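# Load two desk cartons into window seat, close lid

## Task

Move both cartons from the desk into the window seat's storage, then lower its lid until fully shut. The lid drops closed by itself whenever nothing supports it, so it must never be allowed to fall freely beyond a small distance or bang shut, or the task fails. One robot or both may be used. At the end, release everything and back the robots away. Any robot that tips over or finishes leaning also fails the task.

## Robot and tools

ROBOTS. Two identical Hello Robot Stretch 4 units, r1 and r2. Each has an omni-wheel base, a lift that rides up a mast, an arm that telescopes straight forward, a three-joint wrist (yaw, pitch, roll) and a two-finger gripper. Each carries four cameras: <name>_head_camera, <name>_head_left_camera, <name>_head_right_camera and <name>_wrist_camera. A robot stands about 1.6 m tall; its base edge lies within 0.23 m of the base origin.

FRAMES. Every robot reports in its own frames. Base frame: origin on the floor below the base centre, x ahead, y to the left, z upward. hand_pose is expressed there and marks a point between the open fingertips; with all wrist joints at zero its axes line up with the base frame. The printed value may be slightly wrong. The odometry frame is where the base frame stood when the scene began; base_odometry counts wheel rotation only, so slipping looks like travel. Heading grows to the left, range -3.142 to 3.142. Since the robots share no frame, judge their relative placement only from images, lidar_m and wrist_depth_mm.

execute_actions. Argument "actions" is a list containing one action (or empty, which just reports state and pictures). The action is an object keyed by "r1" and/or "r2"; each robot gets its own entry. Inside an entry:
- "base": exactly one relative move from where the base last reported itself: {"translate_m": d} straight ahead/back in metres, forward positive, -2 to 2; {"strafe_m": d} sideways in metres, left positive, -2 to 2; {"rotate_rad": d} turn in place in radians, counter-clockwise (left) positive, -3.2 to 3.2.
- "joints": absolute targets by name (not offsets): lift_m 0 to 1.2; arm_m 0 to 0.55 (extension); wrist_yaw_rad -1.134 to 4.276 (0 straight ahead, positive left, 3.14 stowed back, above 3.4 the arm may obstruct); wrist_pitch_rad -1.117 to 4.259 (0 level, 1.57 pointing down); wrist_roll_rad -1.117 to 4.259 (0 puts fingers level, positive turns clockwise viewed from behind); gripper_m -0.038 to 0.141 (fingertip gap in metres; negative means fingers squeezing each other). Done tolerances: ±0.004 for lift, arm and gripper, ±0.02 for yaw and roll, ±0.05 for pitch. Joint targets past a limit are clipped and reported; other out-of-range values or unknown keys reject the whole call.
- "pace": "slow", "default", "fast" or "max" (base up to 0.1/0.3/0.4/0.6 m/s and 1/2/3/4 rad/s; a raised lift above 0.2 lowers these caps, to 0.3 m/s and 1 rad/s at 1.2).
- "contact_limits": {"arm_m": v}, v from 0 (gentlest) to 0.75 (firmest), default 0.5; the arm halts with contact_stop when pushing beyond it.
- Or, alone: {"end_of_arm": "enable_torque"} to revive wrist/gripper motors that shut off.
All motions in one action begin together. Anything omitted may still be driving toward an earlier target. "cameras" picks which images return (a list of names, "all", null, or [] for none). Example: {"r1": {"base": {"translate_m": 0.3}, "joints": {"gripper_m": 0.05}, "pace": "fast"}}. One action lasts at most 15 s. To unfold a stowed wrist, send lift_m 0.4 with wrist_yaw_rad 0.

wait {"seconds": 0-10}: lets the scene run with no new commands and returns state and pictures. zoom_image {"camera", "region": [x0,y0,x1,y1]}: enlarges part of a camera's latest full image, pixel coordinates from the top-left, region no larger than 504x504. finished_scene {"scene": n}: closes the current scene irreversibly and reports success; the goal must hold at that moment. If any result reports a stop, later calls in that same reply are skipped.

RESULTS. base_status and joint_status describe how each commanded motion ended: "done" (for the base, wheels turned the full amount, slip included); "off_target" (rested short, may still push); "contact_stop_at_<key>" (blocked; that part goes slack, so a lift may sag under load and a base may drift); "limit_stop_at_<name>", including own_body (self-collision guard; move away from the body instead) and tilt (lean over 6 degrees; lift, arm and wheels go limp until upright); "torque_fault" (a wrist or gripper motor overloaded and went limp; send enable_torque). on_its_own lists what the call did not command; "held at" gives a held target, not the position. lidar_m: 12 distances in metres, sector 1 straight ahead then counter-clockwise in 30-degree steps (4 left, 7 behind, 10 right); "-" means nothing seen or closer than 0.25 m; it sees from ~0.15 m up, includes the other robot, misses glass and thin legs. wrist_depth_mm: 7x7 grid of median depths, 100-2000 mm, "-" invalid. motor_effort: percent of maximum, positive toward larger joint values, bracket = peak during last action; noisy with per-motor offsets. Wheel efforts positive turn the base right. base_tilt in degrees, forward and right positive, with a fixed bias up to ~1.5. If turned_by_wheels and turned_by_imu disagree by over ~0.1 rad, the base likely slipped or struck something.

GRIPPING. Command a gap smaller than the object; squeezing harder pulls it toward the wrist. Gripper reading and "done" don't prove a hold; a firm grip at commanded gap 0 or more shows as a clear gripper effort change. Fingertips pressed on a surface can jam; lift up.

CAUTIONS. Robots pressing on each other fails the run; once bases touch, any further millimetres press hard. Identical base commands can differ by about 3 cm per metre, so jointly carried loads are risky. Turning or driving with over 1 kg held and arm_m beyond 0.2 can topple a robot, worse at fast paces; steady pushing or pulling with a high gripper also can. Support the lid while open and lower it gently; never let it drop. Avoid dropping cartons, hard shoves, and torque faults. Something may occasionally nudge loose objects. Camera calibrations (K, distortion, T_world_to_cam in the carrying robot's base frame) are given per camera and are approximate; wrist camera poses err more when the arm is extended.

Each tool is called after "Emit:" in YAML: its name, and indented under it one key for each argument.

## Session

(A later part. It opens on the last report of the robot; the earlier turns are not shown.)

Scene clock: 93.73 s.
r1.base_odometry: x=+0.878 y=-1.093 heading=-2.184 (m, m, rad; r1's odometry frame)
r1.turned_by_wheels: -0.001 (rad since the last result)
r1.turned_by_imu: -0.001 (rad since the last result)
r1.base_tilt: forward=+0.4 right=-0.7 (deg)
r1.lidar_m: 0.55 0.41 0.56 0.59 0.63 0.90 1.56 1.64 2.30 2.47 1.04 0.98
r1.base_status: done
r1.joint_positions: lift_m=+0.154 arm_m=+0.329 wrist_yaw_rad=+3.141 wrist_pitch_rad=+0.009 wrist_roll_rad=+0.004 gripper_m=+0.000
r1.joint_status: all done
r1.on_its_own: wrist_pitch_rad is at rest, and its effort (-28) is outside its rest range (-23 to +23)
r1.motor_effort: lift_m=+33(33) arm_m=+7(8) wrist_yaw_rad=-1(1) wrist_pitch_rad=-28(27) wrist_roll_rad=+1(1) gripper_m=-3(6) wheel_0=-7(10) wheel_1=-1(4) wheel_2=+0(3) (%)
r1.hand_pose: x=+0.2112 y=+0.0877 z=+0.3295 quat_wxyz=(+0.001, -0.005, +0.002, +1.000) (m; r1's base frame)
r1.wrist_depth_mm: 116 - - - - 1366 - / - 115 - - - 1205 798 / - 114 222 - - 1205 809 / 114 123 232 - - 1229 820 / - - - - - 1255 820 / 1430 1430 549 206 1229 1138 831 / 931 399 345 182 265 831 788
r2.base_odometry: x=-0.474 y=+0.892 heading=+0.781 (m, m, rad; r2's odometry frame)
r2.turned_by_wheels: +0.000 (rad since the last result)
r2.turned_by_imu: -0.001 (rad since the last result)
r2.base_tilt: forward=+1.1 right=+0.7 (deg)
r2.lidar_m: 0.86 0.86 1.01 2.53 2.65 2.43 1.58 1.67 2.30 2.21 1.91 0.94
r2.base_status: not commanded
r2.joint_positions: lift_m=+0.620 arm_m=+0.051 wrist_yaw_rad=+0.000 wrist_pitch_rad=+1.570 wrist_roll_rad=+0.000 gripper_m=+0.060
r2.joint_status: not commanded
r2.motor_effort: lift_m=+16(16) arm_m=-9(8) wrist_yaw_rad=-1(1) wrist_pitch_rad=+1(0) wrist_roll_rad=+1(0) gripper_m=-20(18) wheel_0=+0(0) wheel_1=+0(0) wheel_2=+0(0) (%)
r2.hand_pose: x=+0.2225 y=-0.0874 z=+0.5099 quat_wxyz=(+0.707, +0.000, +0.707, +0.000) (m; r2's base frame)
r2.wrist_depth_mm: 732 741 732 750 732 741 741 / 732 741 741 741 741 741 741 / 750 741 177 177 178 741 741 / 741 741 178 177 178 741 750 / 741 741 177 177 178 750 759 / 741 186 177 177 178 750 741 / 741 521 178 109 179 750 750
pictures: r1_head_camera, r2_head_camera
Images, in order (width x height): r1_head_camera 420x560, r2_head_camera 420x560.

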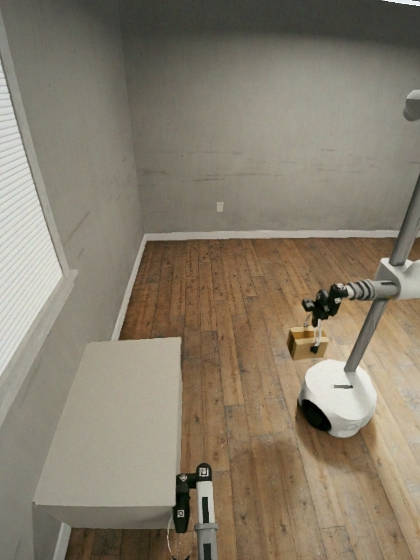

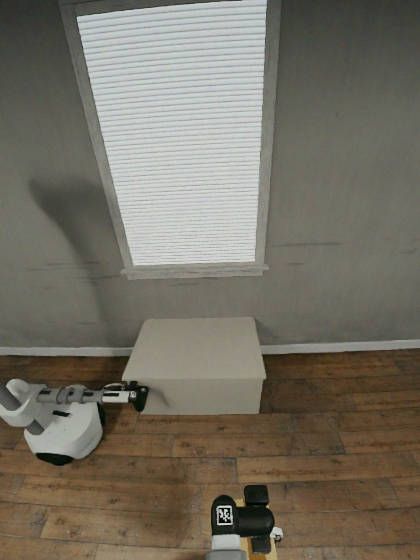

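Emit:
execute_actions:
  actions:
    - {"r1": {"joints": {"lift_m": 0.19}, "pace": "slow"}}
  cameras: ["r1_head_camera", "r2_head_camera"]

Emit:
zoom_image:
  camera: "r1_head_camera"
  region: [140, 445, 230, 535]

Emit:
zoom_image:
  camera: "r2_head_camera"
  region: [90, 345, 280, 435]

Scene clock: 96.73 s.
r1.base_odometry: x=+0.878 y=-1.093 heading=-2.184 (m, m, rad; r1's odometry frame)
r1.turned_by_wheels: +0.000 (rad since the last result)
r1.turned_by_imu: +0.001 (rad since the last result)
r1.base_tilt: forward=+0.3 right=-0.7 (deg)
r1.lidar_m: 0.55 0.40 0.56 0.58 0.62 0.87 1.56 1.61 2.29 2.48 1.02 1.00
r1.base_status: not commanded
r1.joint_positions: lift_m=+0.189 arm_m=+0.329 wrist_yaw_rad=+3.138 wrist_pitch_rad=+0.009 wrist_roll_rad=+0.006 gripper_m=+0.000
r1.joint_status: all done
r1.on_its_own: wrist_pitch_rad is at rest, and its effort (-27) is outside its rest range (-23 to +23)
r1.motor_effort: lift_m=+33(34) arm_m=+7(7) wrist_yaw_rad=+5(5) wrist_pitch_rad=-27(26) wrist_roll_rad=-5(5) gripper_m=-4(5) wheel_0=-4(7) wheel_1=-1(1) wheel_2=+0(0) (%)
r1.hand_pose: x=+0.2114 y=+0.0883 z=+0.3646 quat_wxyz=(+0.002, -0.004, +0.003, +1.000) (m; r1's base frame)
r1.wrist_depth_mm: - - - - - 1308 - / - 114 - - - 1182 798 / - 114 223 - - 1205 809 / 114 123 278 - - 1205 820 / - - - - - 1229 820 / 1576 1537 1397 206 1308 1205 831 / 1025 723 418 182 297 891 809
r2.base_odometry: x=-0.474 y=+0.892 heading=+0.781 (m, m, rad; r2's odometry frame)
r2.turned_by_wheels: +0.000 (rad since the last result)
r2.turned_by_imu: -0.001 (rad since the last result)
r2.base_tilt: forward=+1.1 right=+0.6 (deg)
r2.lidar_m: 0.86 0.86 1.00 2.54 2.67 2.46 1.58 1.66 2.27 2.21 1.92 0.90
r2.base_status: not commanded
r2.joint_positions: lift_m=+0.620 arm_m=+0.051 wrist_yaw_rad=+0.000 wrist_pitch_rad=+1.570 wrist_roll_rad=+0.000 gripper_m=+0.060
r2.joint_status: not commanded
r2.motor_effort: lift_m=+16(16) arm_m=-9(9) wrist_yaw_rad=-1(1) wrist_pitch_rad=+1(0) wrist_roll_rad=-1(0) gripper_m=-20(18) wheel_0=+0(0) wheel_1=+0(0) wheel_2=+0(0) (%)
r2.hand_pose: x=+0.2225 y=-0.0874 z=+0.5099 quat_wxyz=(+0.707, +0.000, +0.707, +0.000) (m; r2's base frame)
r2.wrist_depth_mm: 732 741 732 741 732 750 741 / 741 732 750 741 741 741 741 / 741 732 177 177 178 732 741 / 759 750 177 177 178 750 741 / 741 741 177 177 178 741 750 / 741 186 177 177 178 759 741 / 741 525 177 108 178 741 741
pictures: r1_head_camera, r2_head_camera
Images, in order (width x height): r1_head_camera 420x560, r2_head_camera 420x560.

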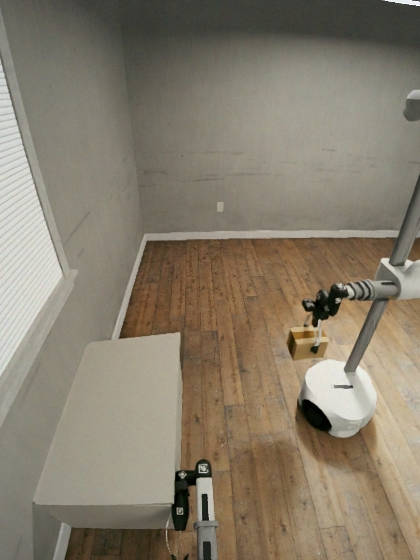

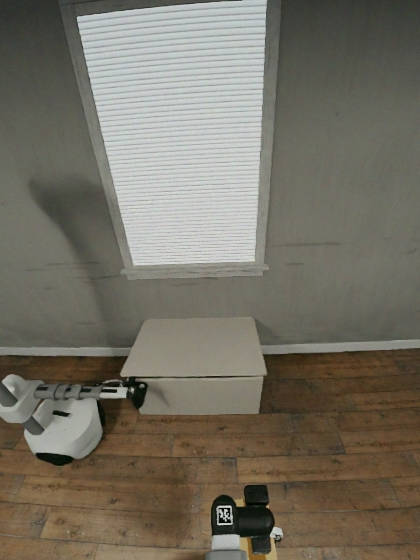

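Region (140, 445, 230, 535) of r1_head_camera's 420x560 image, scaled by 5.600, with more detail than that image has.

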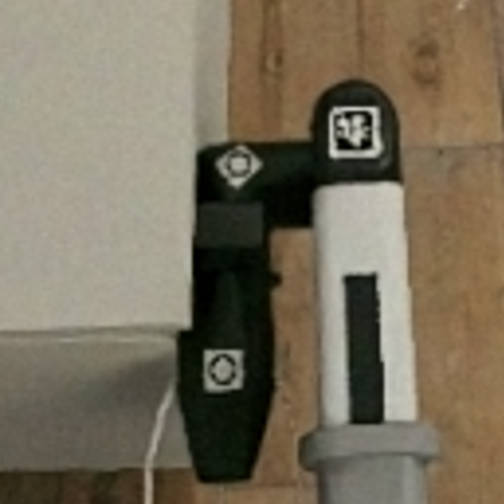

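Region (90, 345, 280, 435) of r2_head_camera's 420x560 image, scaled by 2.653, with more detail than that image has; it fills the top 239 rows of this view, and the rest is white.

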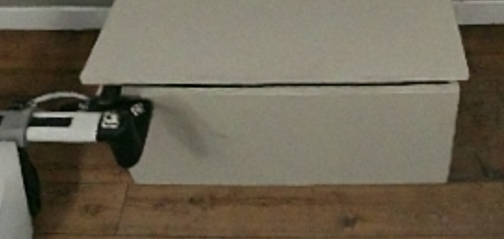

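Emit:
execute_actions:
  actions:
    - {"r1": {"joints": {"lift_m": 0.22, "wrist_roll_rad": 0.2}, "pace": "slow"}}
  cameras: ["r1_head_camera", "r2_head_camera"]

Emit:
zoom_image:
  camera: "r1_head_camera"
  region: [140, 445, 230, 535]

Emit:
zoom_image:
  camera: "r2_head_camera"
  region: [90, 345, 190, 425]

Scene clock: 98.37 s.
r1.base_odometry: x=+0.878 y=-1.093 heading=-2.184 (m, m, rad; r1's odometry frame)
r1.turned_by_wheels: +0.000 (rad since the last result)
r1.turned_by_imu: +0.000 (rad since the last result)
r1.base_tilt: forward=+0.3 right=-0.7 (deg)
r1.lidar_m: 0.55 0.40 0.56 0.59 0.62 0.89 1.56 1.64 2.29 2.49 1.05 0.99
r1.base_status: not commanded
r1.joint_positions: lift_m=+0.219 arm_m=+0.329 wrist_yaw_rad=+3.141 wrist_pitch_rad=+0.009 wrist_roll_rad=+0.200 gripper_m=+0.000
r1.joint_status: all done
r1.on_its_own: wrist_pitch_rad is at rest, and its effort (-28) is outside its rest range (-23 to +23)
r1.motor_effort: lift_m=+33(34) arm_m=+7(7) wrist_yaw_rad=-3(7) wrist_pitch_rad=-28(28) wrist_roll_rad=+0(8) gripper_m=-3(7) wheel_0=-7(7) wheel_1=-2(2) wheel_2=-2(2) (%)
r1.hand_pose: x=+0.2112 y=+0.0877 z=+0.3945 quat_wxyz=(+0.001, -0.005, +0.100, +0.995) (m; r1's base frame)
r1.wrist_depth_mm: - - - - - 991 707 / 115 549 - - 1983 1025 741 / 111 155 525 - - 1118 768 / 112 152 282 - - 1182 820 / 114 500 - - - 1308 854 / - - 539 206 1255 1160 891 / 1756 1430 492 183 306 798 798
r2.base_odometry: x=-0.474 y=+0.892 heading=+0.781 (m, m, rad; r2's odometry frame)
r2.turned_by_wheels: +0.000 (rad since the last result)
r2.turned_by_imu: -0.001 (rad since the last result)
r2.base_tilt: forward=+1.1 right=+0.7 (deg)
r2.lidar_m: 0.87 0.86 1.00 2.54 2.66 2.44 1.58 1.65 2.30 2.21 1.92 0.91
r2.base_status: not commanded
r2.joint_positions: lift_m=+0.620 arm_m=+0.051 wrist_yaw_rad=+0.000 wrist_pitch_rad=+1.570 wrist_roll_rad=+0.000 gripper_m=+0.060
r2.joint_status: not commanded
r2.motor_effort: lift_m=+16(16) arm_m=-9(8) wrist_yaw_rad=-1(1) wrist_pitch_rad=+1(1) wrist_roll_rad=+1(0) gripper_m=-21(20) wheel_0=+0(0) wheel_1=+0(0) wheel_2=+0(0) (%)
r2.hand_pose: x=+0.2225 y=-0.0874 z=+0.5099 quat_wxyz=(+0.707, +0.000, +0.707, +0.000) (m; r2's base frame)
r2.wrist_depth_mm: 750 741 741 732 732 741 750 / 732 741 750 741 750 741 750 / 741 750 177 177 178 741 759 / 741 750 177 177 178 741 759 / 741 741 177 178 178 750 741 / 732 185 177 177 178 741 732 / 750 530 177 109 179 741 759
pictures: r1_head_camera, r2_head_camera
Images, in order (width x height): r1_head_camera 420x560, r2_head_camera 420x560.

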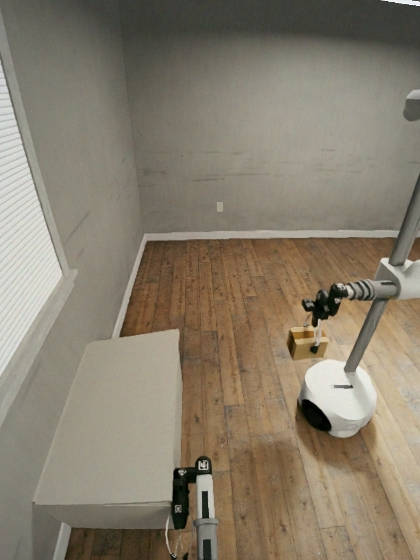

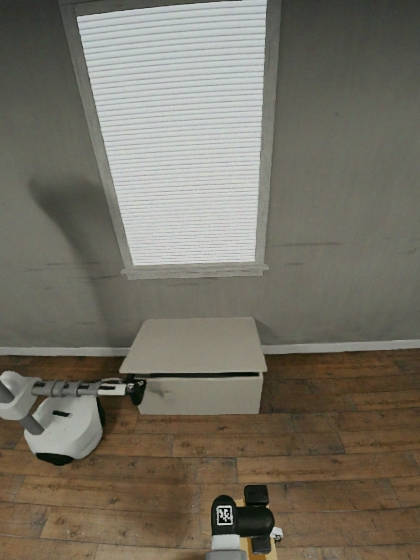

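Region (140, 445, 230, 535) of r1_head_camera's 420x560 image, scaled by 5.600, with more detail than that image has.

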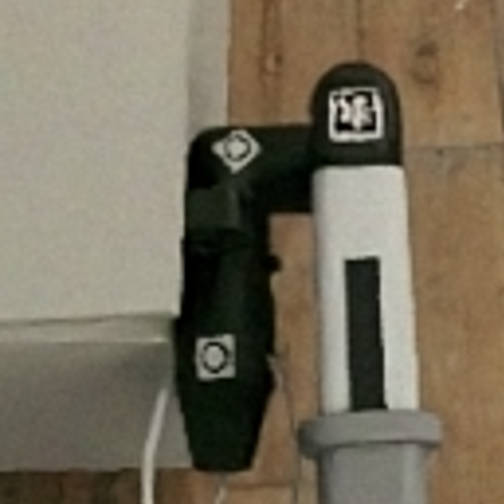

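Region (90, 345, 190, 425) of r2_head_camera's 420x560 image, scaled by 5.040, with more detail than that image has; it fills the top 403 rows of this view, and the rest is white.

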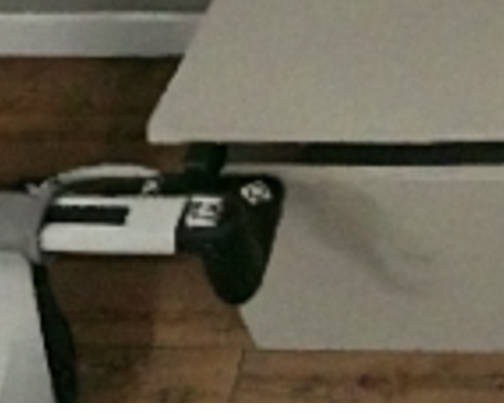

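Emit:
execute_actions:
  actions:
    - {"r1": {"joints": {"lift_m": 0.262, "wrist_roll_rad": 0.32}, "pace": "slow"}}
  cameras: ["r1_head_camera", "r2_head_camera"]

Emit:
zoom_image:
  camera: "r1_head_camera"
  region: [140, 435, 230, 525]

Emit:
zoom_image:
  camera: "r2_head_camera"
  region: [90, 345, 190, 425]

Scene clock: 100.30 s.
r1.base_odometry: x=+0.878 y=-1.093 heading=-2.184 (m, m, rad; r1's odometry frame)
r1.turned_by_wheels: +0.000 (rad since the last result)
r1.turned_by_imu: +0.001 (rad since the last result)
r1.base_tilt: forward=+0.3 right=-0.8 (deg)
r1.lidar_m: 0.56 0.41 0.55 0.60 0.62 0.89 1.56 1.64 2.29 2.49 1.05 0.98
r1.base_status: not commanded
r1.joint_positions: lift_m=+0.261 arm_m=+0.329 wrist_yaw_rad=+3.140 wrist_pitch_rad=+0.009 wrist_roll_rad=+0.322 gripper_m=+0.000
r1.joint_status: all done
r1.on_its_own: wrist_pitch_rad is at rest, and its effort (-25) is outside its rest range (-23 to +23)
r1.motor_effort: lift_m=+33(33) arm_m=+7(7) wrist_yaw_rad=+0(7) wrist_pitch_rad=-25(28) wrist_roll_rad=-4(10) gripper_m=-4(5) wheel_0=-4(10) wheel_1=-2(2) wheel_2=-2(4) (%)
r1.hand_pose: x=+0.2113 y=+0.0878 z=+0.4365 quat_wxyz=(+0.001, -0.004, +0.160, +0.987) (m; r1's base frame)
r1.wrist_depth_mm: - - - - 1366 904 661 / - - - - 1661 976 707 / 115 512 - - - 1078 768 / 114 165 301 - - 1182 831 / 114 198 500 - - 1366 891 / - - 535 206 1308 1160 931 / - - 492 183 488 809 788
r2.base_odometry: x=-0.474 y=+0.892 heading=+0.781 (m, m, rad; r2's odometry frame)
r2.turned_by_wheels: +0.000 (rad since the last result)
r2.turned_by_imu: -0.001 (rad since the last result)
r2.base_tilt: forward=+1.1 right=+0.6 (deg)
r2.lidar_m: 0.88 0.86 1.01 2.54 2.67 2.45 1.56 1.67 2.29 2.21 1.92 0.93
r2.base_status: not commanded
r2.joint_positions: lift_m=+0.620 arm_m=+0.051 wrist_yaw_rad=+0.000 wrist_pitch_rad=+1.570 wrist_roll_rad=+0.000 gripper_m=+0.060
r2.joint_status: not commanded
r2.motor_effort: lift_m=+16(16) arm_m=-9(8) wrist_yaw_rad=+3(2) wrist_pitch_rad=+0(1) wrist_roll_rad=+2(0) gripper_m=-18(18) wheel_0=+0(0) wheel_1=+0(0) wheel_2=+0(0) (%)
r2.hand_pose: x=+0.2225 y=-0.0874 z=+0.5099 quat_wxyz=(+0.707, +0.000, +0.707, +0.000) (m; r2's base frame)
r2.wrist_depth_mm: 741 723 741 741 750 750 741 / 732 732 732 732 741 741 741 / 732 741 177 177 178 750 741 / 741 732 178 178 178 750 750 / 750 741 178 177 177 750 750 / 750 185 177 177 178 750 750 / 741 535 177 109 178 750 750
pictures: r1_head_camera, r2_head_camera
Images, in order (width x height): r1_head_camera 420x560, r2_head_camera 420x560.

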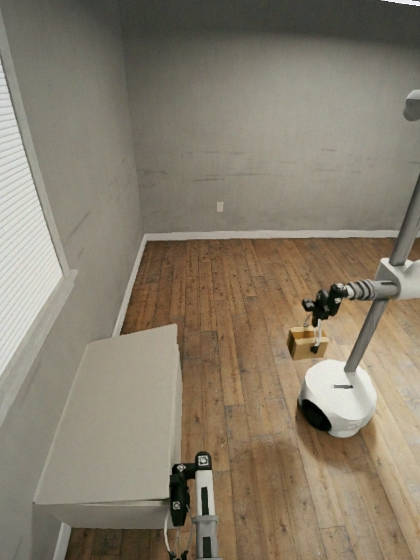

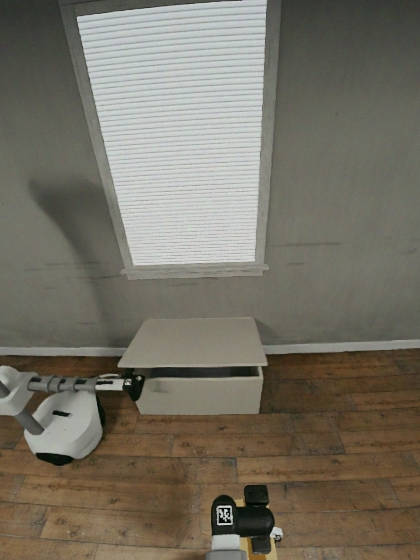

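Region (140, 435, 230, 525) of r1_head_camera's 420x560 image, scaled by 5.600, with more detail than that image has.

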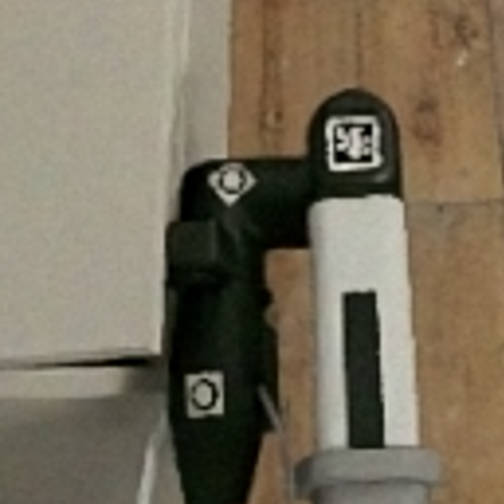

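Region (90, 345, 190, 425) of r2_head_camera's 420x560 image, scaled by 5.040, with more detail than that image has; it fills the top 403 rows of this view, and the rest is white.

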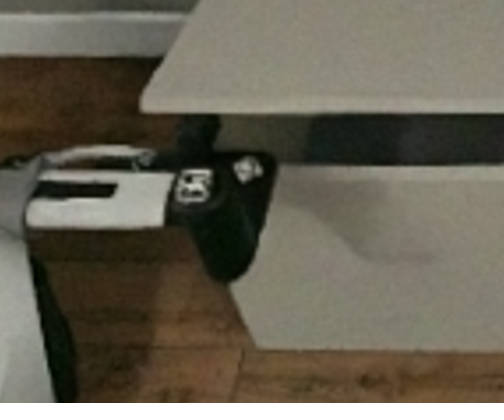

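Emit:
execute_actions:
  actions:
    - {"r1": {"base": {"strafe_m": 0.046}, "joints": {"lift_m": 0.295}, "pace": "slow"}}
  cameras: ["r1_head_camera", "r2_head_camera"]

Emit:
zoom_image:
  camera: "r1_head_camera"
  region: [140, 425, 240, 525]

Emit:
zoom_image:
  camera: "r2_head_camera"
  region: [80, 330, 190, 420]

Scene clock: 104.13 s.
r1.base_odometry: x=+0.915 y=-1.120 heading=-2.186 (m, m, rad; r1's odometry frame)
r1.turned_by_wheels: -0.002 (rad since the last result)
r1.turned_by_imu: -0.002 (rad since the last result)
r1.base_tilt: forward=+0.3 right=-0.8 (deg)
r1.lidar_m: 0.38 0.39 0.56 0.55 0.59 0.83 1.57 1.63 2.30 2.52 1.06 1.03
r1.base_status: done
r1.joint_positions: lift_m=+0.294 arm_m=+0.329 wrist_yaw_rad=+3.144 wrist_pitch_rad=+0.009 wrist_roll_rad=+0.319 gripper_m=+0.000
r1.joint_status: all done
r1.on_its_own: wrist_pitch_rad is at rest, and its effort (-29) is outside its rest range (-23 to +23)
r1.motor_effort: lift_m=+32(34) arm_m=+7(7) wrist_yaw_rad=-11(11) wrist_pitch_rad=-29(28) wrist_roll_rad=+4(4) gripper_m=-5(6) wheel_0=-14(12) wheel_1=-2(2) wheel_2=-5(4) (%)
r1.hand_pose: x=+0.2110 y=+0.0868 z=+0.4695 quat_wxyz=(+0.000, -0.005, +0.159, +0.987) (m; r1's base frame)
r1.wrist_depth_mm: - 530 - - 1366 878 - / - - - - 1537 904 647 / 115 512 - - 1863 991 699 / 113 162 301 - - 1098 750 / 114 198 504 - - 1255 820 / - - 539 206 1397 1205 891 / - - 488 183 904 878 831
r2.base_odometry: x=-0.474 y=+0.892 heading=+0.781 (m, m, rad; r2's odometry frame)
r2.turned_by_wheels: +0.000 (rad since the last result)
r2.turned_by_imu: -0.002 (rad since the last result)
r2.base_tilt: forward=+1.2 right=+0.7 (deg)
r2.lidar_m: 0.87 0.90 1.04 2.54 2.66 2.44 1.58 1.67 2.29 2.22 1.91 0.93
r2.base_status: not commanded
r2.joint_positions: lift_m=+0.620 arm_m=+0.051 wrist_yaw_rad=+0.000 wrist_pitch_rad=+1.570 wrist_roll_rad=+0.000 gripper_m=+0.060
r2.joint_status: not commanded
r2.motor_effort: lift_m=+16(16) arm_m=-8(9) wrist_yaw_rad=+0(0) wrist_pitch_rad=+1(1) wrist_roll_rad=+1(0) gripper_m=-20(20) wheel_0=+0(0) wheel_1=+0(0) wheel_2=+0(0) (%)
r2.hand_pose: x=+0.2225 y=-0.0874 z=+0.5099 quat_wxyz=(+0.707, +0.000, +0.707, +0.000) (m; r2's base frame)
r2.wrist_depth_mm: 732 741 741 732 741 741 732 / 732 750 741 741 732 750 741 / 732 732 177 176 178 750 750 / 750 750 178 177 177 741 750 / 732 732 177 177 179 750 750 / 750 185 177 177 178 759 741 / 750 530 177 109 179 759 750
pictures: r1_head_camera, r2_head_camera
Images, in order (width x height): r1_head_camera 420x560, r2_head_camera 420x560.

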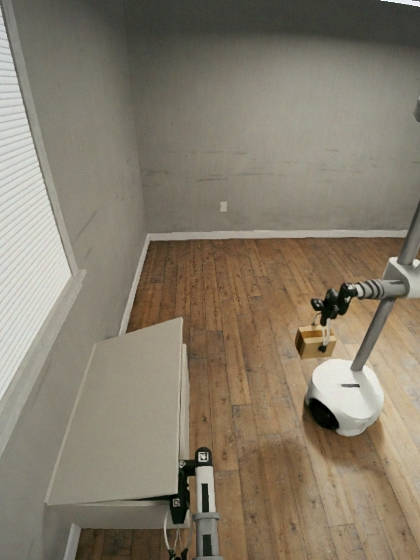

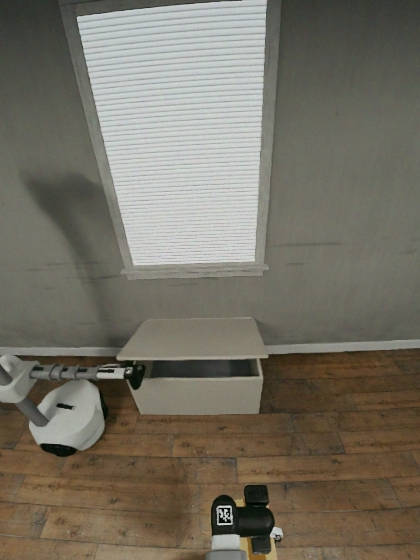

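Region (140, 425, 240, 525) of r1_head_camera's 420x560 image, scaled by 5.040, with more detail than that image has.

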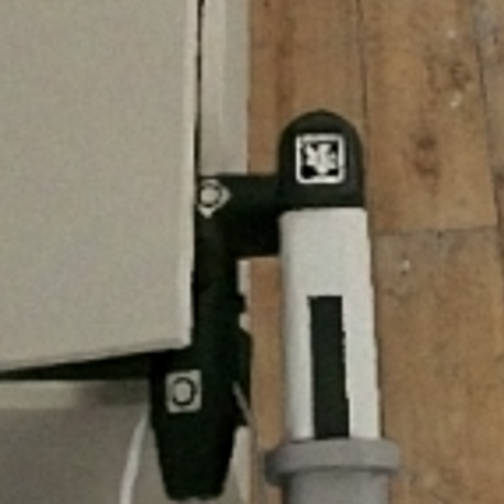

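Region (80, 330, 190, 420) of r2_head_camera's 420x560 image, scaled by 4.582, with more detail than that image has; it fills the top 412 rows of this view, and the rest is white.

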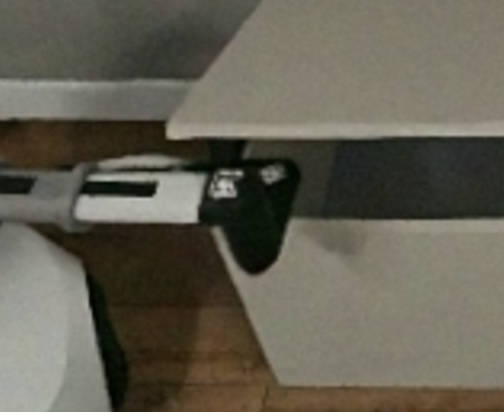

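Emit:
execute_actions:
  actions:
    - {"r1": {"base": {"strafe_m": 0.05}, "joints": {"lift_m": 0.39}}}
  cameras: ["r1_head_camera", "r2_head_camera"]

Emit:
zoom_image:
  camera: "r1_head_camera"
  region: [130, 400, 250, 520]

Emit:
zoom_image:
  camera: "r2_head_camera"
  region: [70, 300, 200, 420]

Scene clock: 106.50 s.
r1.base_odometry: x=+0.956 y=-1.149 heading=-2.186 (m, m, rad; r1's odometry frame)
r1.turned_by_wheels: -0.001 (rad since the last result)
r1.turned_by_imu: -0.001 (rad since the last result)
r1.base_tilt: forward=+0.3 right=-0.7 (deg)
r1.lidar_m: 0.37 0.38 0.52 0.50 0.53 0.72 1.55 1.64 2.28 2.54 1.09 1.08
r1.base_status: done
r1.joint_positions: lift_m=+0.389 arm_m=+0.329 wrist_yaw_rad=+3.142 wrist_pitch_rad=+0.009 wrist_roll_rad=+0.322 gripper_m=+0.000
r1.joint_status: all done
r1.on_its_own: wrist_pitch_rad is at rest, and its effort (-25) is outside its rest range (-23 to +23)
r1.motor_effort: lift_m=+31(33) arm_m=+7(7) wrist_yaw_rad=-6(14) wrist_pitch_rad=-25(32) wrist_roll_rad=-4(4) gripper_m=-4(6) wheel_0=-5(21) wheel_1=-2(5) wheel_2=-4(6) (%)
r1.hand_pose: x=+0.2111 y=+0.0873 z=+0.5647 quat_wxyz=(+0.000, -0.004, +0.160, +0.987) (m; r1's base frame)
r1.wrist_depth_mm: - - - - 1229 788 - / - - - - 1366 788 574 / 116 512 - - 1661 878 621 / 114 164 301 - - 976 676 / 114 196 500 - - 1138 732 / - - 544 206 1661 1255 809 / - - 488 183 1098 1025 854
r2.base_odometry: x=-0.474 y=+0.892 heading=+0.781 (m, m, rad; r2's odometry frame)
r2.turned_by_wheels: +0.000 (rad since the last result)
r2.turned_by_imu: -0.001 (rad since the last result)
r2.base_tilt: forward=+1.1 right=+0.7 (deg)
r2.lidar_m: 0.86 0.92 1.08 2.53 2.68 2.45 1.57 1.66 2.29 2.21 1.93 0.91
r2.base_status: not commanded
r2.joint_positions: lift_m=+0.620 arm_m=+0.051 wrist_yaw_rad=+0.000 wrist_pitch_rad=+1.570 wrist_roll_rad=+0.000 gripper_m=+0.060
r2.joint_status: not commanded
r2.motor_effort: lift_m=+16(16) arm_m=-8(9) wrist_yaw_rad=+2(0) wrist_pitch_rad=+1(1) wrist_roll_rad=+1(0) gripper_m=-18(20) wheel_0=+0(0) wheel_1=+0(0) wheel_2=+0(0) (%)
r2.hand_pose: x=+0.2225 y=-0.0874 z=+0.5099 quat_wxyz=(+0.707, +0.000, +0.707, +0.000) (m; r2's base frame)
r2.wrist_depth_mm: 732 732 732 741 741 741 759 / 741 732 741 750 741 750 741 / 741 723 178 177 178 741 741 / 732 741 178 177 179 750 741 / 750 741 177 177 179 741 741 / 741 186 177 177 178 768 759 / 741 530 178 108 178 750 741
pictures: r1_head_camera, r2_head_camera
Images, in order (width x height): r1_head_camera 420x560, r2_head_camera 420x560.

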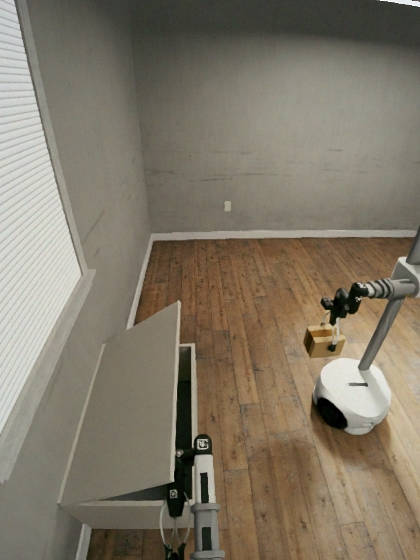

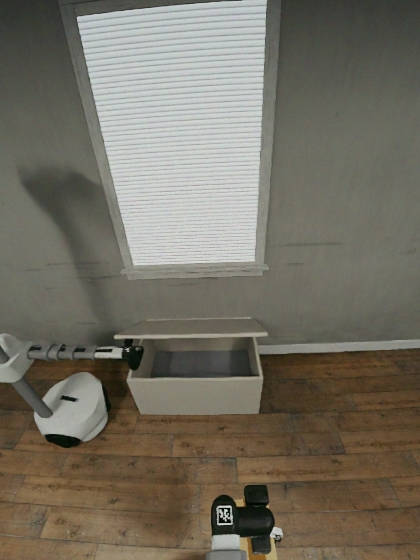

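Region (130, 400, 250, 520) of r1_head_camera's 420x560 image, scaled by 4.200, with more detail than that image has.

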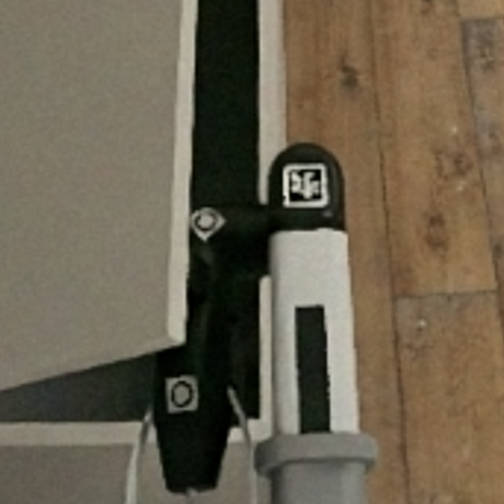

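Region (70, 300, 200, 420) of r2_head_camera's 420x560 image, scaled by 3.877, with more detail than that image has; it fills the top 465 rows of this view, and the rest is white.

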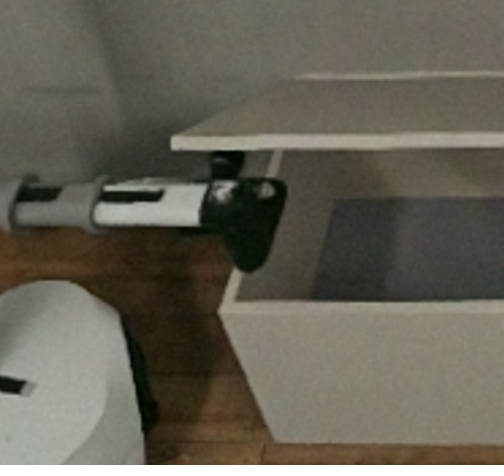

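Emit:
execute_actions:
  actions:
    - {"r1": {"base": {"strafe_m": 0.074}, "joints": {"lift_m": 0.47}}, "r2": {"base": {"translate_m": 0.44}, "pace": "fast"}}
  cameras: ["r1_head_camera", "r2_head_camera", "r2_head_left_camera"]

Emit:
zoom_image:
  camera: "r1_head_camera"
  region: [120, 380, 260, 520]

Scene clock: 110.63 s.
r1.base_odometry: x=+1.016 y=-1.191 heading=-2.188 (m, m, rad; r1's odometry frame)
r1.turned_by_wheels: -0.001 (rad since the last result)
r1.turned_by_imu: -0.002 (rad since the last result)
r1.base_tilt: forward=+0.2 right=-0.7 (deg)
r1.lidar_m: 0.39 0.39 0.43 0.42 0.45 0.63 1.57 1.64 2.28 2.61 2.65 0.83
r1.base_status: done
r1.joint_positions: lift_m=+0.469 arm_m=+0.329 wrist_yaw_rad=+3.142 wrist_pitch_rad=+0.007 wrist_roll_rad=+0.320 gripper_m=+0.000
r1.joint_status: all done
r1.motor_effort: lift_m=+28(34) arm_m=+7(7) wrist_yaw_rad=-6(16) wrist_pitch_rad=-20(28) wrist_roll_rad=+2(4) gripper_m=-3(4) wheel_0=-7(19) wheel_1=-3(6) wheel_2=-6(7) (%)
r1.hand_pose: x=+0.2111 y=+0.0872 z=+0.6455 quat_wxyz=(+0.000, -0.003, +0.159, +0.987) (m; r1's base frame)
r1.wrist_depth_mm: - - - - 976 640 - / - - - - 1118 661 488 / 116 517 - - 1336 723 512 / 113 163 301 - 1708 809 554 / 114 194 504 - - 917 603 / - - 544 206 1618 1025 654 / - - 492 183 1255 976 715
r2.base_odometry: x=-0.162 y=+1.202 heading=+0.781 (m, m, rad; r2's odometry frame)
r2.turned_by_wheels: +0.000 (rad since the last result)
r2.turned_by_imu: -0.003 (rad since the last result)
r2.base_tilt: forward=+1.1 right=+0.7 (deg)
r2.lidar_m: 0.43 0.46 0.63 2.52 2.66 2.91 2.10 2.12 2.29 2.22 1.30 0.34
r2.base_status: done
r2.joint_positions: lift_m=+0.620 arm_m=+0.051 wrist_yaw_rad=+0.000 wrist_pitch_rad=+1.570 wrist_roll_rad=+0.000 gripper_m=+0.060
r2.joint_status: not commanded
r2.motor_effort: lift_m=+16(16) arm_m=-8(9) wrist_yaw_rad=+0(1) wrist_pitch_rad=+1(0) wrist_roll_rad=+0(0) gripper_m=-19(19) wheel_0=-1(7) wheel_1=+0(4) wheel_2=+0(11) (%)
r2.hand_pose: x=+0.2225 y=-0.0874 z=+0.5099 quat_wxyz=(+0.707, +0.000, +0.707, +0.000) (m; r2's base frame)
r2.wrist_depth_mm: 399 389 377 384 377 741 750 / 647 615 574 539 517 732 732 / 741 741 177 178 179 741 741 / 741 732 178 177 178 750 750 / 741 741 177 178 178 741 750 / 759 186 177 177 178 741 750 / 741 525 177 109 178 759 741
pictures: r1_head_camera, r2_head_camera, r2_head_left_camera
Images, in order (width x height): r1_head_camera 420x560, r2_head_camera 420x560, r2_head_left_camera 420x672.

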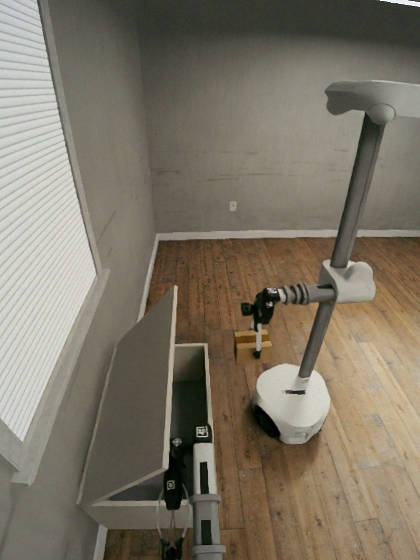

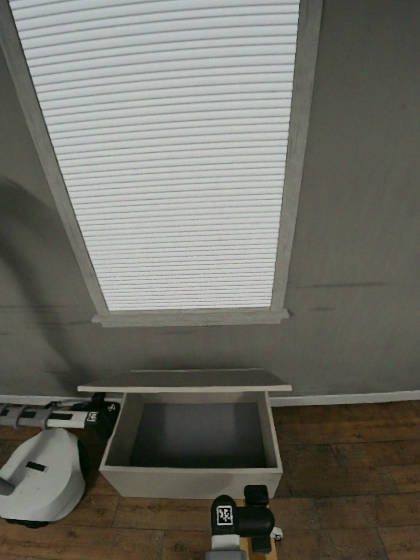

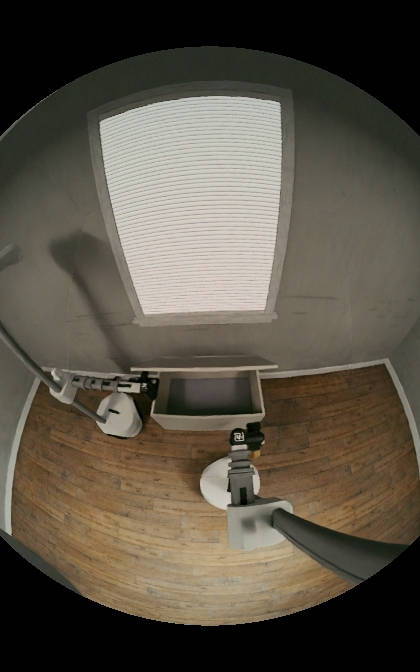

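Region (120, 380, 260, 520) of r1_head_camera's 420x560 image, scaled by 3.600, with more detail than that image has.

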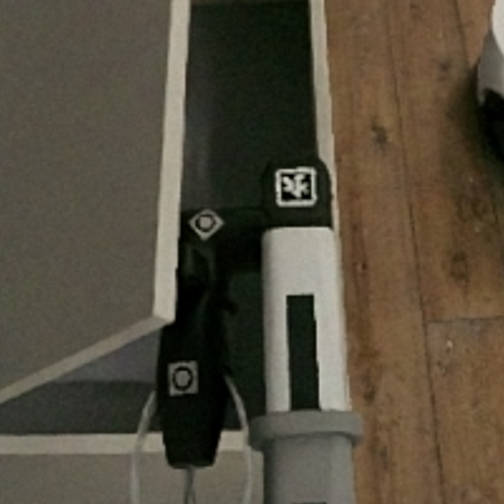

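Emit:
execute_actions:
  actions:
    - {"r1": {"base": {"strafe_m": 0.10}, "joints": {"lift_m": 0.512}}, "r2": {"base": {"strafe_m": 0.04}}}
  cameras: ["r1_head_camera", "r2_head_camera", "r2_wrist_camera", "r1_head_left_camera"]

Scene clock: 114.43 s.
r1.base_odometry: x=+1.098 y=-1.249 heading=-2.189 (m, m, rad; r1's odometry frame)
r1.turned_by_wheels: -0.002 (rad since the last result)
r1.turned_by_imu: -0.003 (rad since the last result)
r1.base_tilt: forward=+0.4 right=-0.7 (deg)
r1.lidar_m: 0.38 0.39 0.35 0.32 0.33 0.49 1.39 1.64 2.28 2.71 2.72 0.43
r1.base_status: done
r1.joint_positions: lift_m=+0.512 arm_m=+0.329 wrist_yaw_rad=+3.144 wrist_pitch_rad=+0.004 wrist_roll_rad=+0.317 gripper_m=+0.000
r1.joint_status: all done
r1.motor_effort: lift_m=+24(30) arm_m=+7(7) wrist_yaw_rad=-11(13) wrist_pitch_rad=-14(23) wrist_roll_rad=+10(10) gripper_m=-6(4) wheel_0=-11(19) wheel_1=-4(6) wheel_2=-6(5) (%)
r1.hand_pose: x=+0.2109 y=+0.0867 z=+0.6887 quat_wxyz=(-0.001, -0.002, +0.158, +0.987) (m; r1's base frame)
r1.wrist_depth_mm: - - - 1808 707 449 - / - - - - 820 477 355 / 116 525 - - 991 525 373 / 113 161 301 - 1205 580 402 / 114 181 500 - 1576 654 436 / 120 - 544 205 1255 750 473 / - - 488 183 1308 707 512
r2.base_odometry: x=-0.190 y=+1.230 heading=+0.781 (m, m, rad; r2's odometry frame)
r2.turned_by_wheels: +0.000 (rad since the last result)
r2.turned_by_imu: -0.001 (rad since the last result)
r2.base_tilt: forward=+1.1 right=+0.5 (deg)
r2.lidar_m: 0.43 0.45 0.64 2.47 2.60 2.89 2.08 2.13 2.35 2.25 1.33 0.46
r2.base_status: done
r2.joint_positions: lift_m=+0.620 arm_m=+0.051 wrist_yaw_rad=+0.000 wrist_pitch_rad=+1.570 wrist_roll_rad=+0.000 gripper_m=+0.060
r2.joint_status: not commanded
r2.motor_effort: lift_m=+16(16) arm_m=-8(8) wrist_yaw_rad=+0(0) wrist_pitch_rad=+1(1) wrist_roll_rad=+0(0) gripper_m=-18(19) wheel_0=+2(7) wheel_1=-1(10) wheel_2=+0(1) (%)
r2.hand_pose: x=+0.2225 y=-0.0874 z=+0.5099 quat_wxyz=(+0.707, +0.000, +0.707, +0.000) (m; r2's base frame)
r2.wrist_depth_mm: 404 394 377 387 379 387 741 / 654 621 585 549 521 741 732 / 723 741 177 177 178 741 741 / 732 750 178 177 179 741 750 / 750 741 177 177 179 750 750 / 741 185 177 178 179 750 750 / 741 525 177 109 178 759 759
pictures: r1_head_camera, r1_head_left_camera, r2_head_camera, r2_wrist_camera
camera_calibration (this result's frames):
r2_wrist_camera: T_world_to_cam=[[0.0060517, -0.999668, 0.025027, -0.0995416], [-0.999747, -0.00550611, 0.0218117, 0.262458], [-0.0216667, -0.0251527, -0.999449, 0.743177], [0, 0, 0, 1]] pos_world=[0.279097, -0.0793706, 0.739534]
Images, in order (width x height): r1_head_camera 420x560, r1_head_left_camera 420x672, r2_head_camera 420x560, r2_wrist_camera 616x392.

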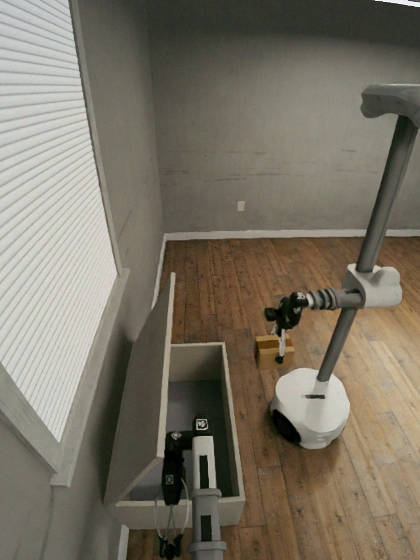

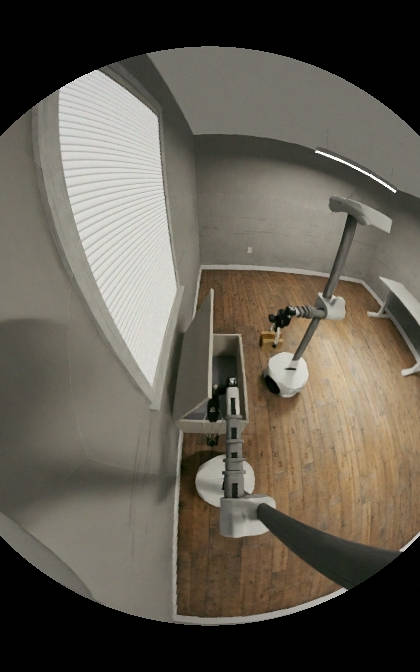

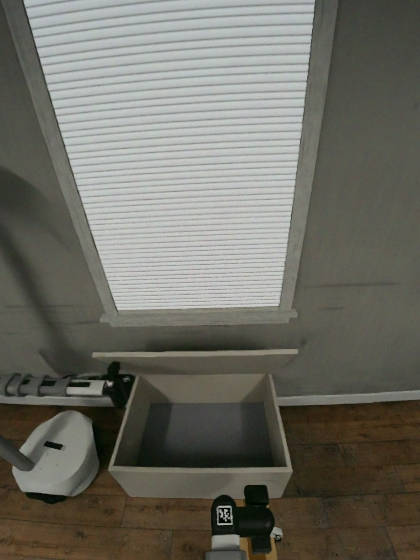

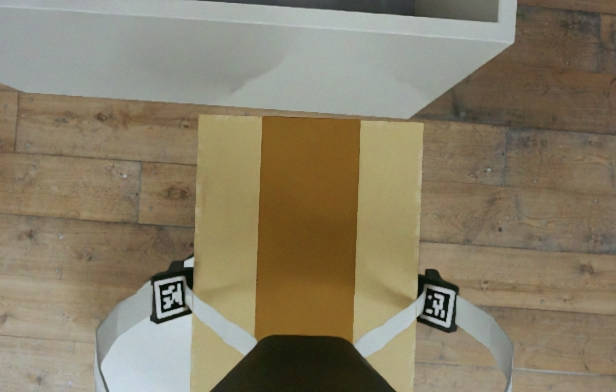

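Emit:
execute_actions:
  actions:
    - {"r2": {"base": {"strafe_m": -0.045}, "joints": {"arm_m": 0.37}, "pace": "fast"}}
  cameras: ["r1_head_camera", "r2_head_camera", "r2_wrist_camera"]

Scene clock: 117.73 s.
r1.base_odometry: x=+1.098 y=-1.249 heading=-2.189 (m, m, rad; r1's odometry frame)
r1.turned_by_wheels: +0.000 (rad since the last result)
r1.turned_by_imu: +0.000 (rad since the last result)
r1.base_tilt: forward=+0.3 right=-0.6 (deg)
r1.lidar_m: 0.38 0.40 0.34 0.32 0.34 0.49 1.41 1.64 2.25 2.70 2.73 0.40
r1.base_status: not commanded
r1.joint_positions: lift_m=+0.512 arm_m=+0.329 wrist_yaw_rad=+3.144 wrist_pitch_rad=+0.004 wrist_roll_rad=+0.317 gripper_m=+0.000
r1.joint_status: not commanded
r1.motor_effort: lift_m=+24(24) arm_m=+7(7) wrist_yaw_rad=-11(11) wrist_pitch_rad=-12(12) wrist_roll_rad=+10(10) gripper_m=-5(4) wheel_0=-11(11) wheel_1=-3(3) wheel_2=-6(6) (%)
r1.hand_pose: x=+0.2109 y=+0.0867 z=+0.6887 quat_wxyz=(-0.001, -0.002, +0.158, +0.987) (m; r1's base frame)
r1.wrist_depth_mm: - - - 1808 699 449 - / - - - - 820 473 357 / 116 525 - - 976 521 373 / 113 161 301 - 1205 585 402 / 114 181 496 - 1537 654 436 / 120 - 544 206 1255 750 473 / - - 488 183 1308 699 512
r2.base_odometry: x=-0.159 y=+1.198 heading=+0.781 (m, m, rad; r2's odometry frame)
r2.turned_by_wheels: +0.000 (rad since the last result)
r2.turned_by_imu: -0.002 (rad since the last result)
r2.base_tilt: forward=+1.1 right=+0.7 (deg)
r2.lidar_m: 0.44 0.46 0.66 2.53 2.64 2.91 2.10 2.13 2.30 2.22 1.29 0.46
r2.base_status: done
r2.joint_positions: lift_m=+0.620 arm_m=+0.369 wrist_yaw_rad=+0.000 wrist_pitch_rad=+1.570 wrist_roll_rad=+0.000 gripper_m=+0.060
r2.joint_status: all done
r2.motor_effort: lift_m=+16(16) arm_m=+8(9) wrist_yaw_rad=-1(1) wrist_pitch_rad=+1(1) wrist_roll_rad=-1(0) gripper_m=-18(22) wheel_0=+1(10) wheel_1=+0(10) wheel_2=-1(2) (%)
r2.hand_pose: x=+0.5397 y=-0.0874 z=+0.5099 quat_wxyz=(+0.707, +0.000, +0.707, +0.000) (m; r2's base frame)
r2.wrist_depth_mm: 668 668 676 676 627 640 661 / 668 683 668 683 647 750 741 / 668 668 177 177 179 732 741 / 676 683 177 176 178 750 750 / 634 676 177 177 178 759 741 / 399 185 177 178 178 741 741 / 750 750 177 109 179 741 759
pictures: r1_head_camera, r2_head_camera, r2_wrist_camera
camera_calibration (this result's frames):
r2_wrist_camera: T_world_to_cam=[[0.00622024, -0.999667, 0.025029, -0.101553], [-0.999753, -0.00568305, 0.0214766, 0.579733], [-0.0213272, -0.0251564, -0.999456, 0.74987], [0, 0, 0, 1]] pos_world=[0.596214, -0.0793605, 0.739553]
Images, in order (width x height): r1_head_camera 420x560, r2_head_camera 420x560, r2_wrist_camera 616x392.

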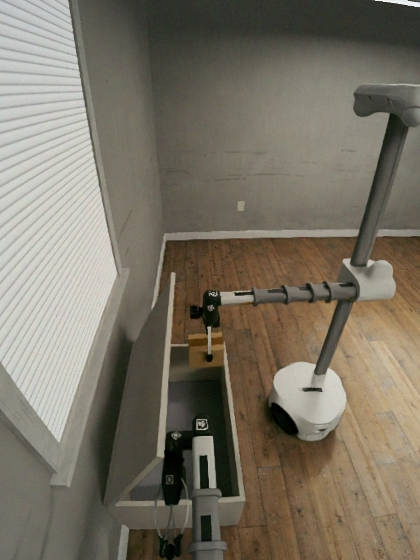

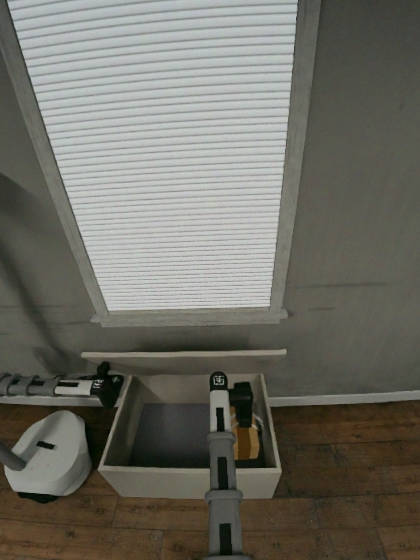

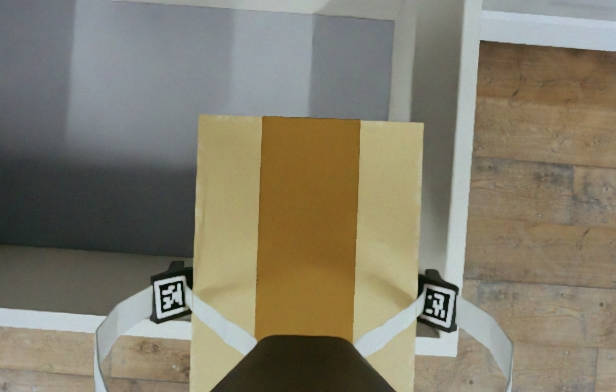

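Emit:
execute_actions:
  actions:
    - {"r2": {"joints": {"arm_m": 0.405, "lift_m": 0.262}, "pace": "fast"}}
  cameras: ["r1_head_camera", "r2_head_camera", "r2_wrist_camera"]

Scene clock: 121.70 s.
r1.base_odometry: x=+1.098 y=-1.249 heading=-2.189 (m, m, rad; r1's odometry frame)
r1.turned_by_wheels: +0.000 (rad since the last result)
r1.turned_by_imu: +0.000 (rad since the last result)
r1.base_tilt: forward=+0.3 right=-0.7 (deg)
r1.lidar_m: 0.38 0.38 0.35 0.31 0.34 0.49 1.39 1.63 2.28 2.69 2.72 0.43
r1.base_status: not commanded
r1.joint_positions: lift_m=+0.512 arm_m=+0.329 wrist_yaw_rad=+3.144 wrist_pitch_rad=+0.004 wrist_roll_rad=+0.317 gripper_m=+0.000
r1.joint_status: not commanded
r1.motor_effort: lift_m=+24(24) arm_m=+7(7) wrist_yaw_rad=-10(11) wrist_pitch_rad=-11(13) wrist_roll_rad=+11(10) gripper_m=-4(5) wheel_0=-11(11) wheel_1=-4(3) wheel_2=-6(6) (%)
r1.hand_pose: x=+0.2109 y=+0.0867 z=+0.6887 quat_wxyz=(-0.001, -0.002, +0.158, +0.987) (m; r1's base frame)
r1.wrist_depth_mm: - - - 1863 699 449 - / - - - - 820 473 357 / 116 525 - - 976 525 375 / 113 161 300 - 1229 580 402 / 114 181 492 - 1576 654 436 / 120 - 539 206 1255 750 469 / - - 488 183 1336 699 517
r2.base_odometry: x=-0.159 y=+1.198 heading=+0.781 (m, m, rad; r2's odometry frame)
r2.turned_by_wheels: +0.000 (rad since the last result)
r2.turned_by_imu: -0.002 (rad since the last result)
r2.base_tilt: forward=+1.2 right=+0.7 (deg)
r2.lidar_m: 0.44 0.46 0.65 2.53 2.66 2.91 2.08 2.11 2.30 2.23 1.31 0.45
r2.base_status: not commanded
r2.joint_positions: lift_m=+0.262 arm_m=+0.404 wrist_yaw_rad=+0.000 wrist_pitch_rad=+1.570 wrist_roll_rad=+0.000 gripper_m=+0.060
r2.joint_status: all done
r2.motor_effort: lift_m=+16(15) arm_m=+8(8) wrist_yaw_rad=+2(2) wrist_pitch_rad=+0(1) wrist_roll_rad=+0(1) gripper_m=-18(19) wheel_0=+1(1) wheel_1=+0(1) wheel_2=-1(1) (%)
r2.hand_pose: x=+0.5746 y=-0.0874 z=+0.1519 quat_wxyz=(+0.707, +0.000, +0.707, +0.000) (m; r2's base frame)
r2.wrist_depth_mm: 314 314 315 315 315 314 224 / 312 312 314 315 317 310 220 / 314 314 177 178 178 303 217 / 312 314 177 177 178 297 213 / 315 314 177 177 178 290 210 / 314 185 177 177 178 236 206 / 315 315 178 109 178 278 203
pictures: r1_head_camera, r2_head_camera, r2_wrist_camera
camera_calibration (this result's frames):
r2_wrist_camera: T_world_to_cam=[[0.00600339, -0.999669, 0.025027, -0.0926855], [-0.999747, -0.00545773, 0.0218146, 0.622249], [-0.0216708, -0.0251516, -0.999449, 0.393034], [0, 0, 0, 1]] pos_world=[0.631166, -0.0793733, 0.381563]
Images, in order (width x height): r1_head_camera 420x560, r2_head_camera 420x560, r2_wrist_camera 616x392.

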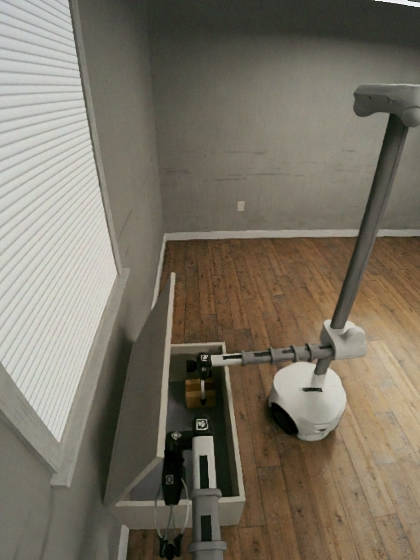

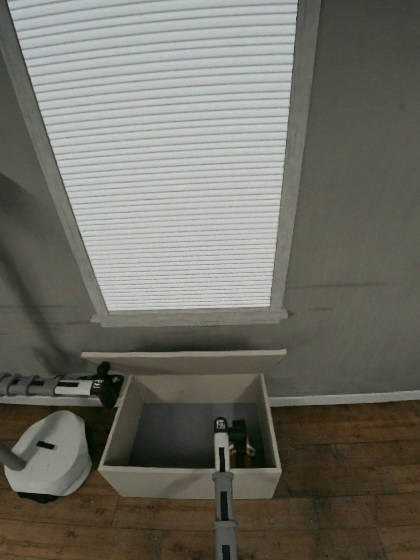

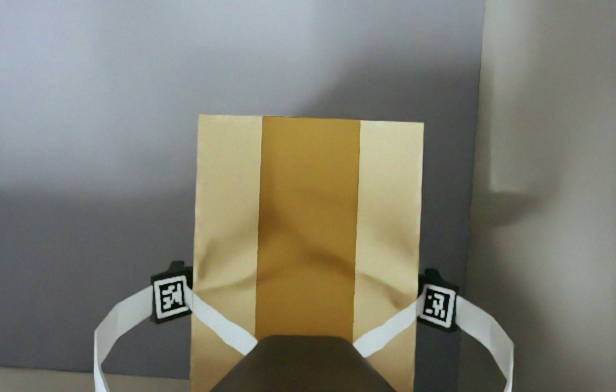

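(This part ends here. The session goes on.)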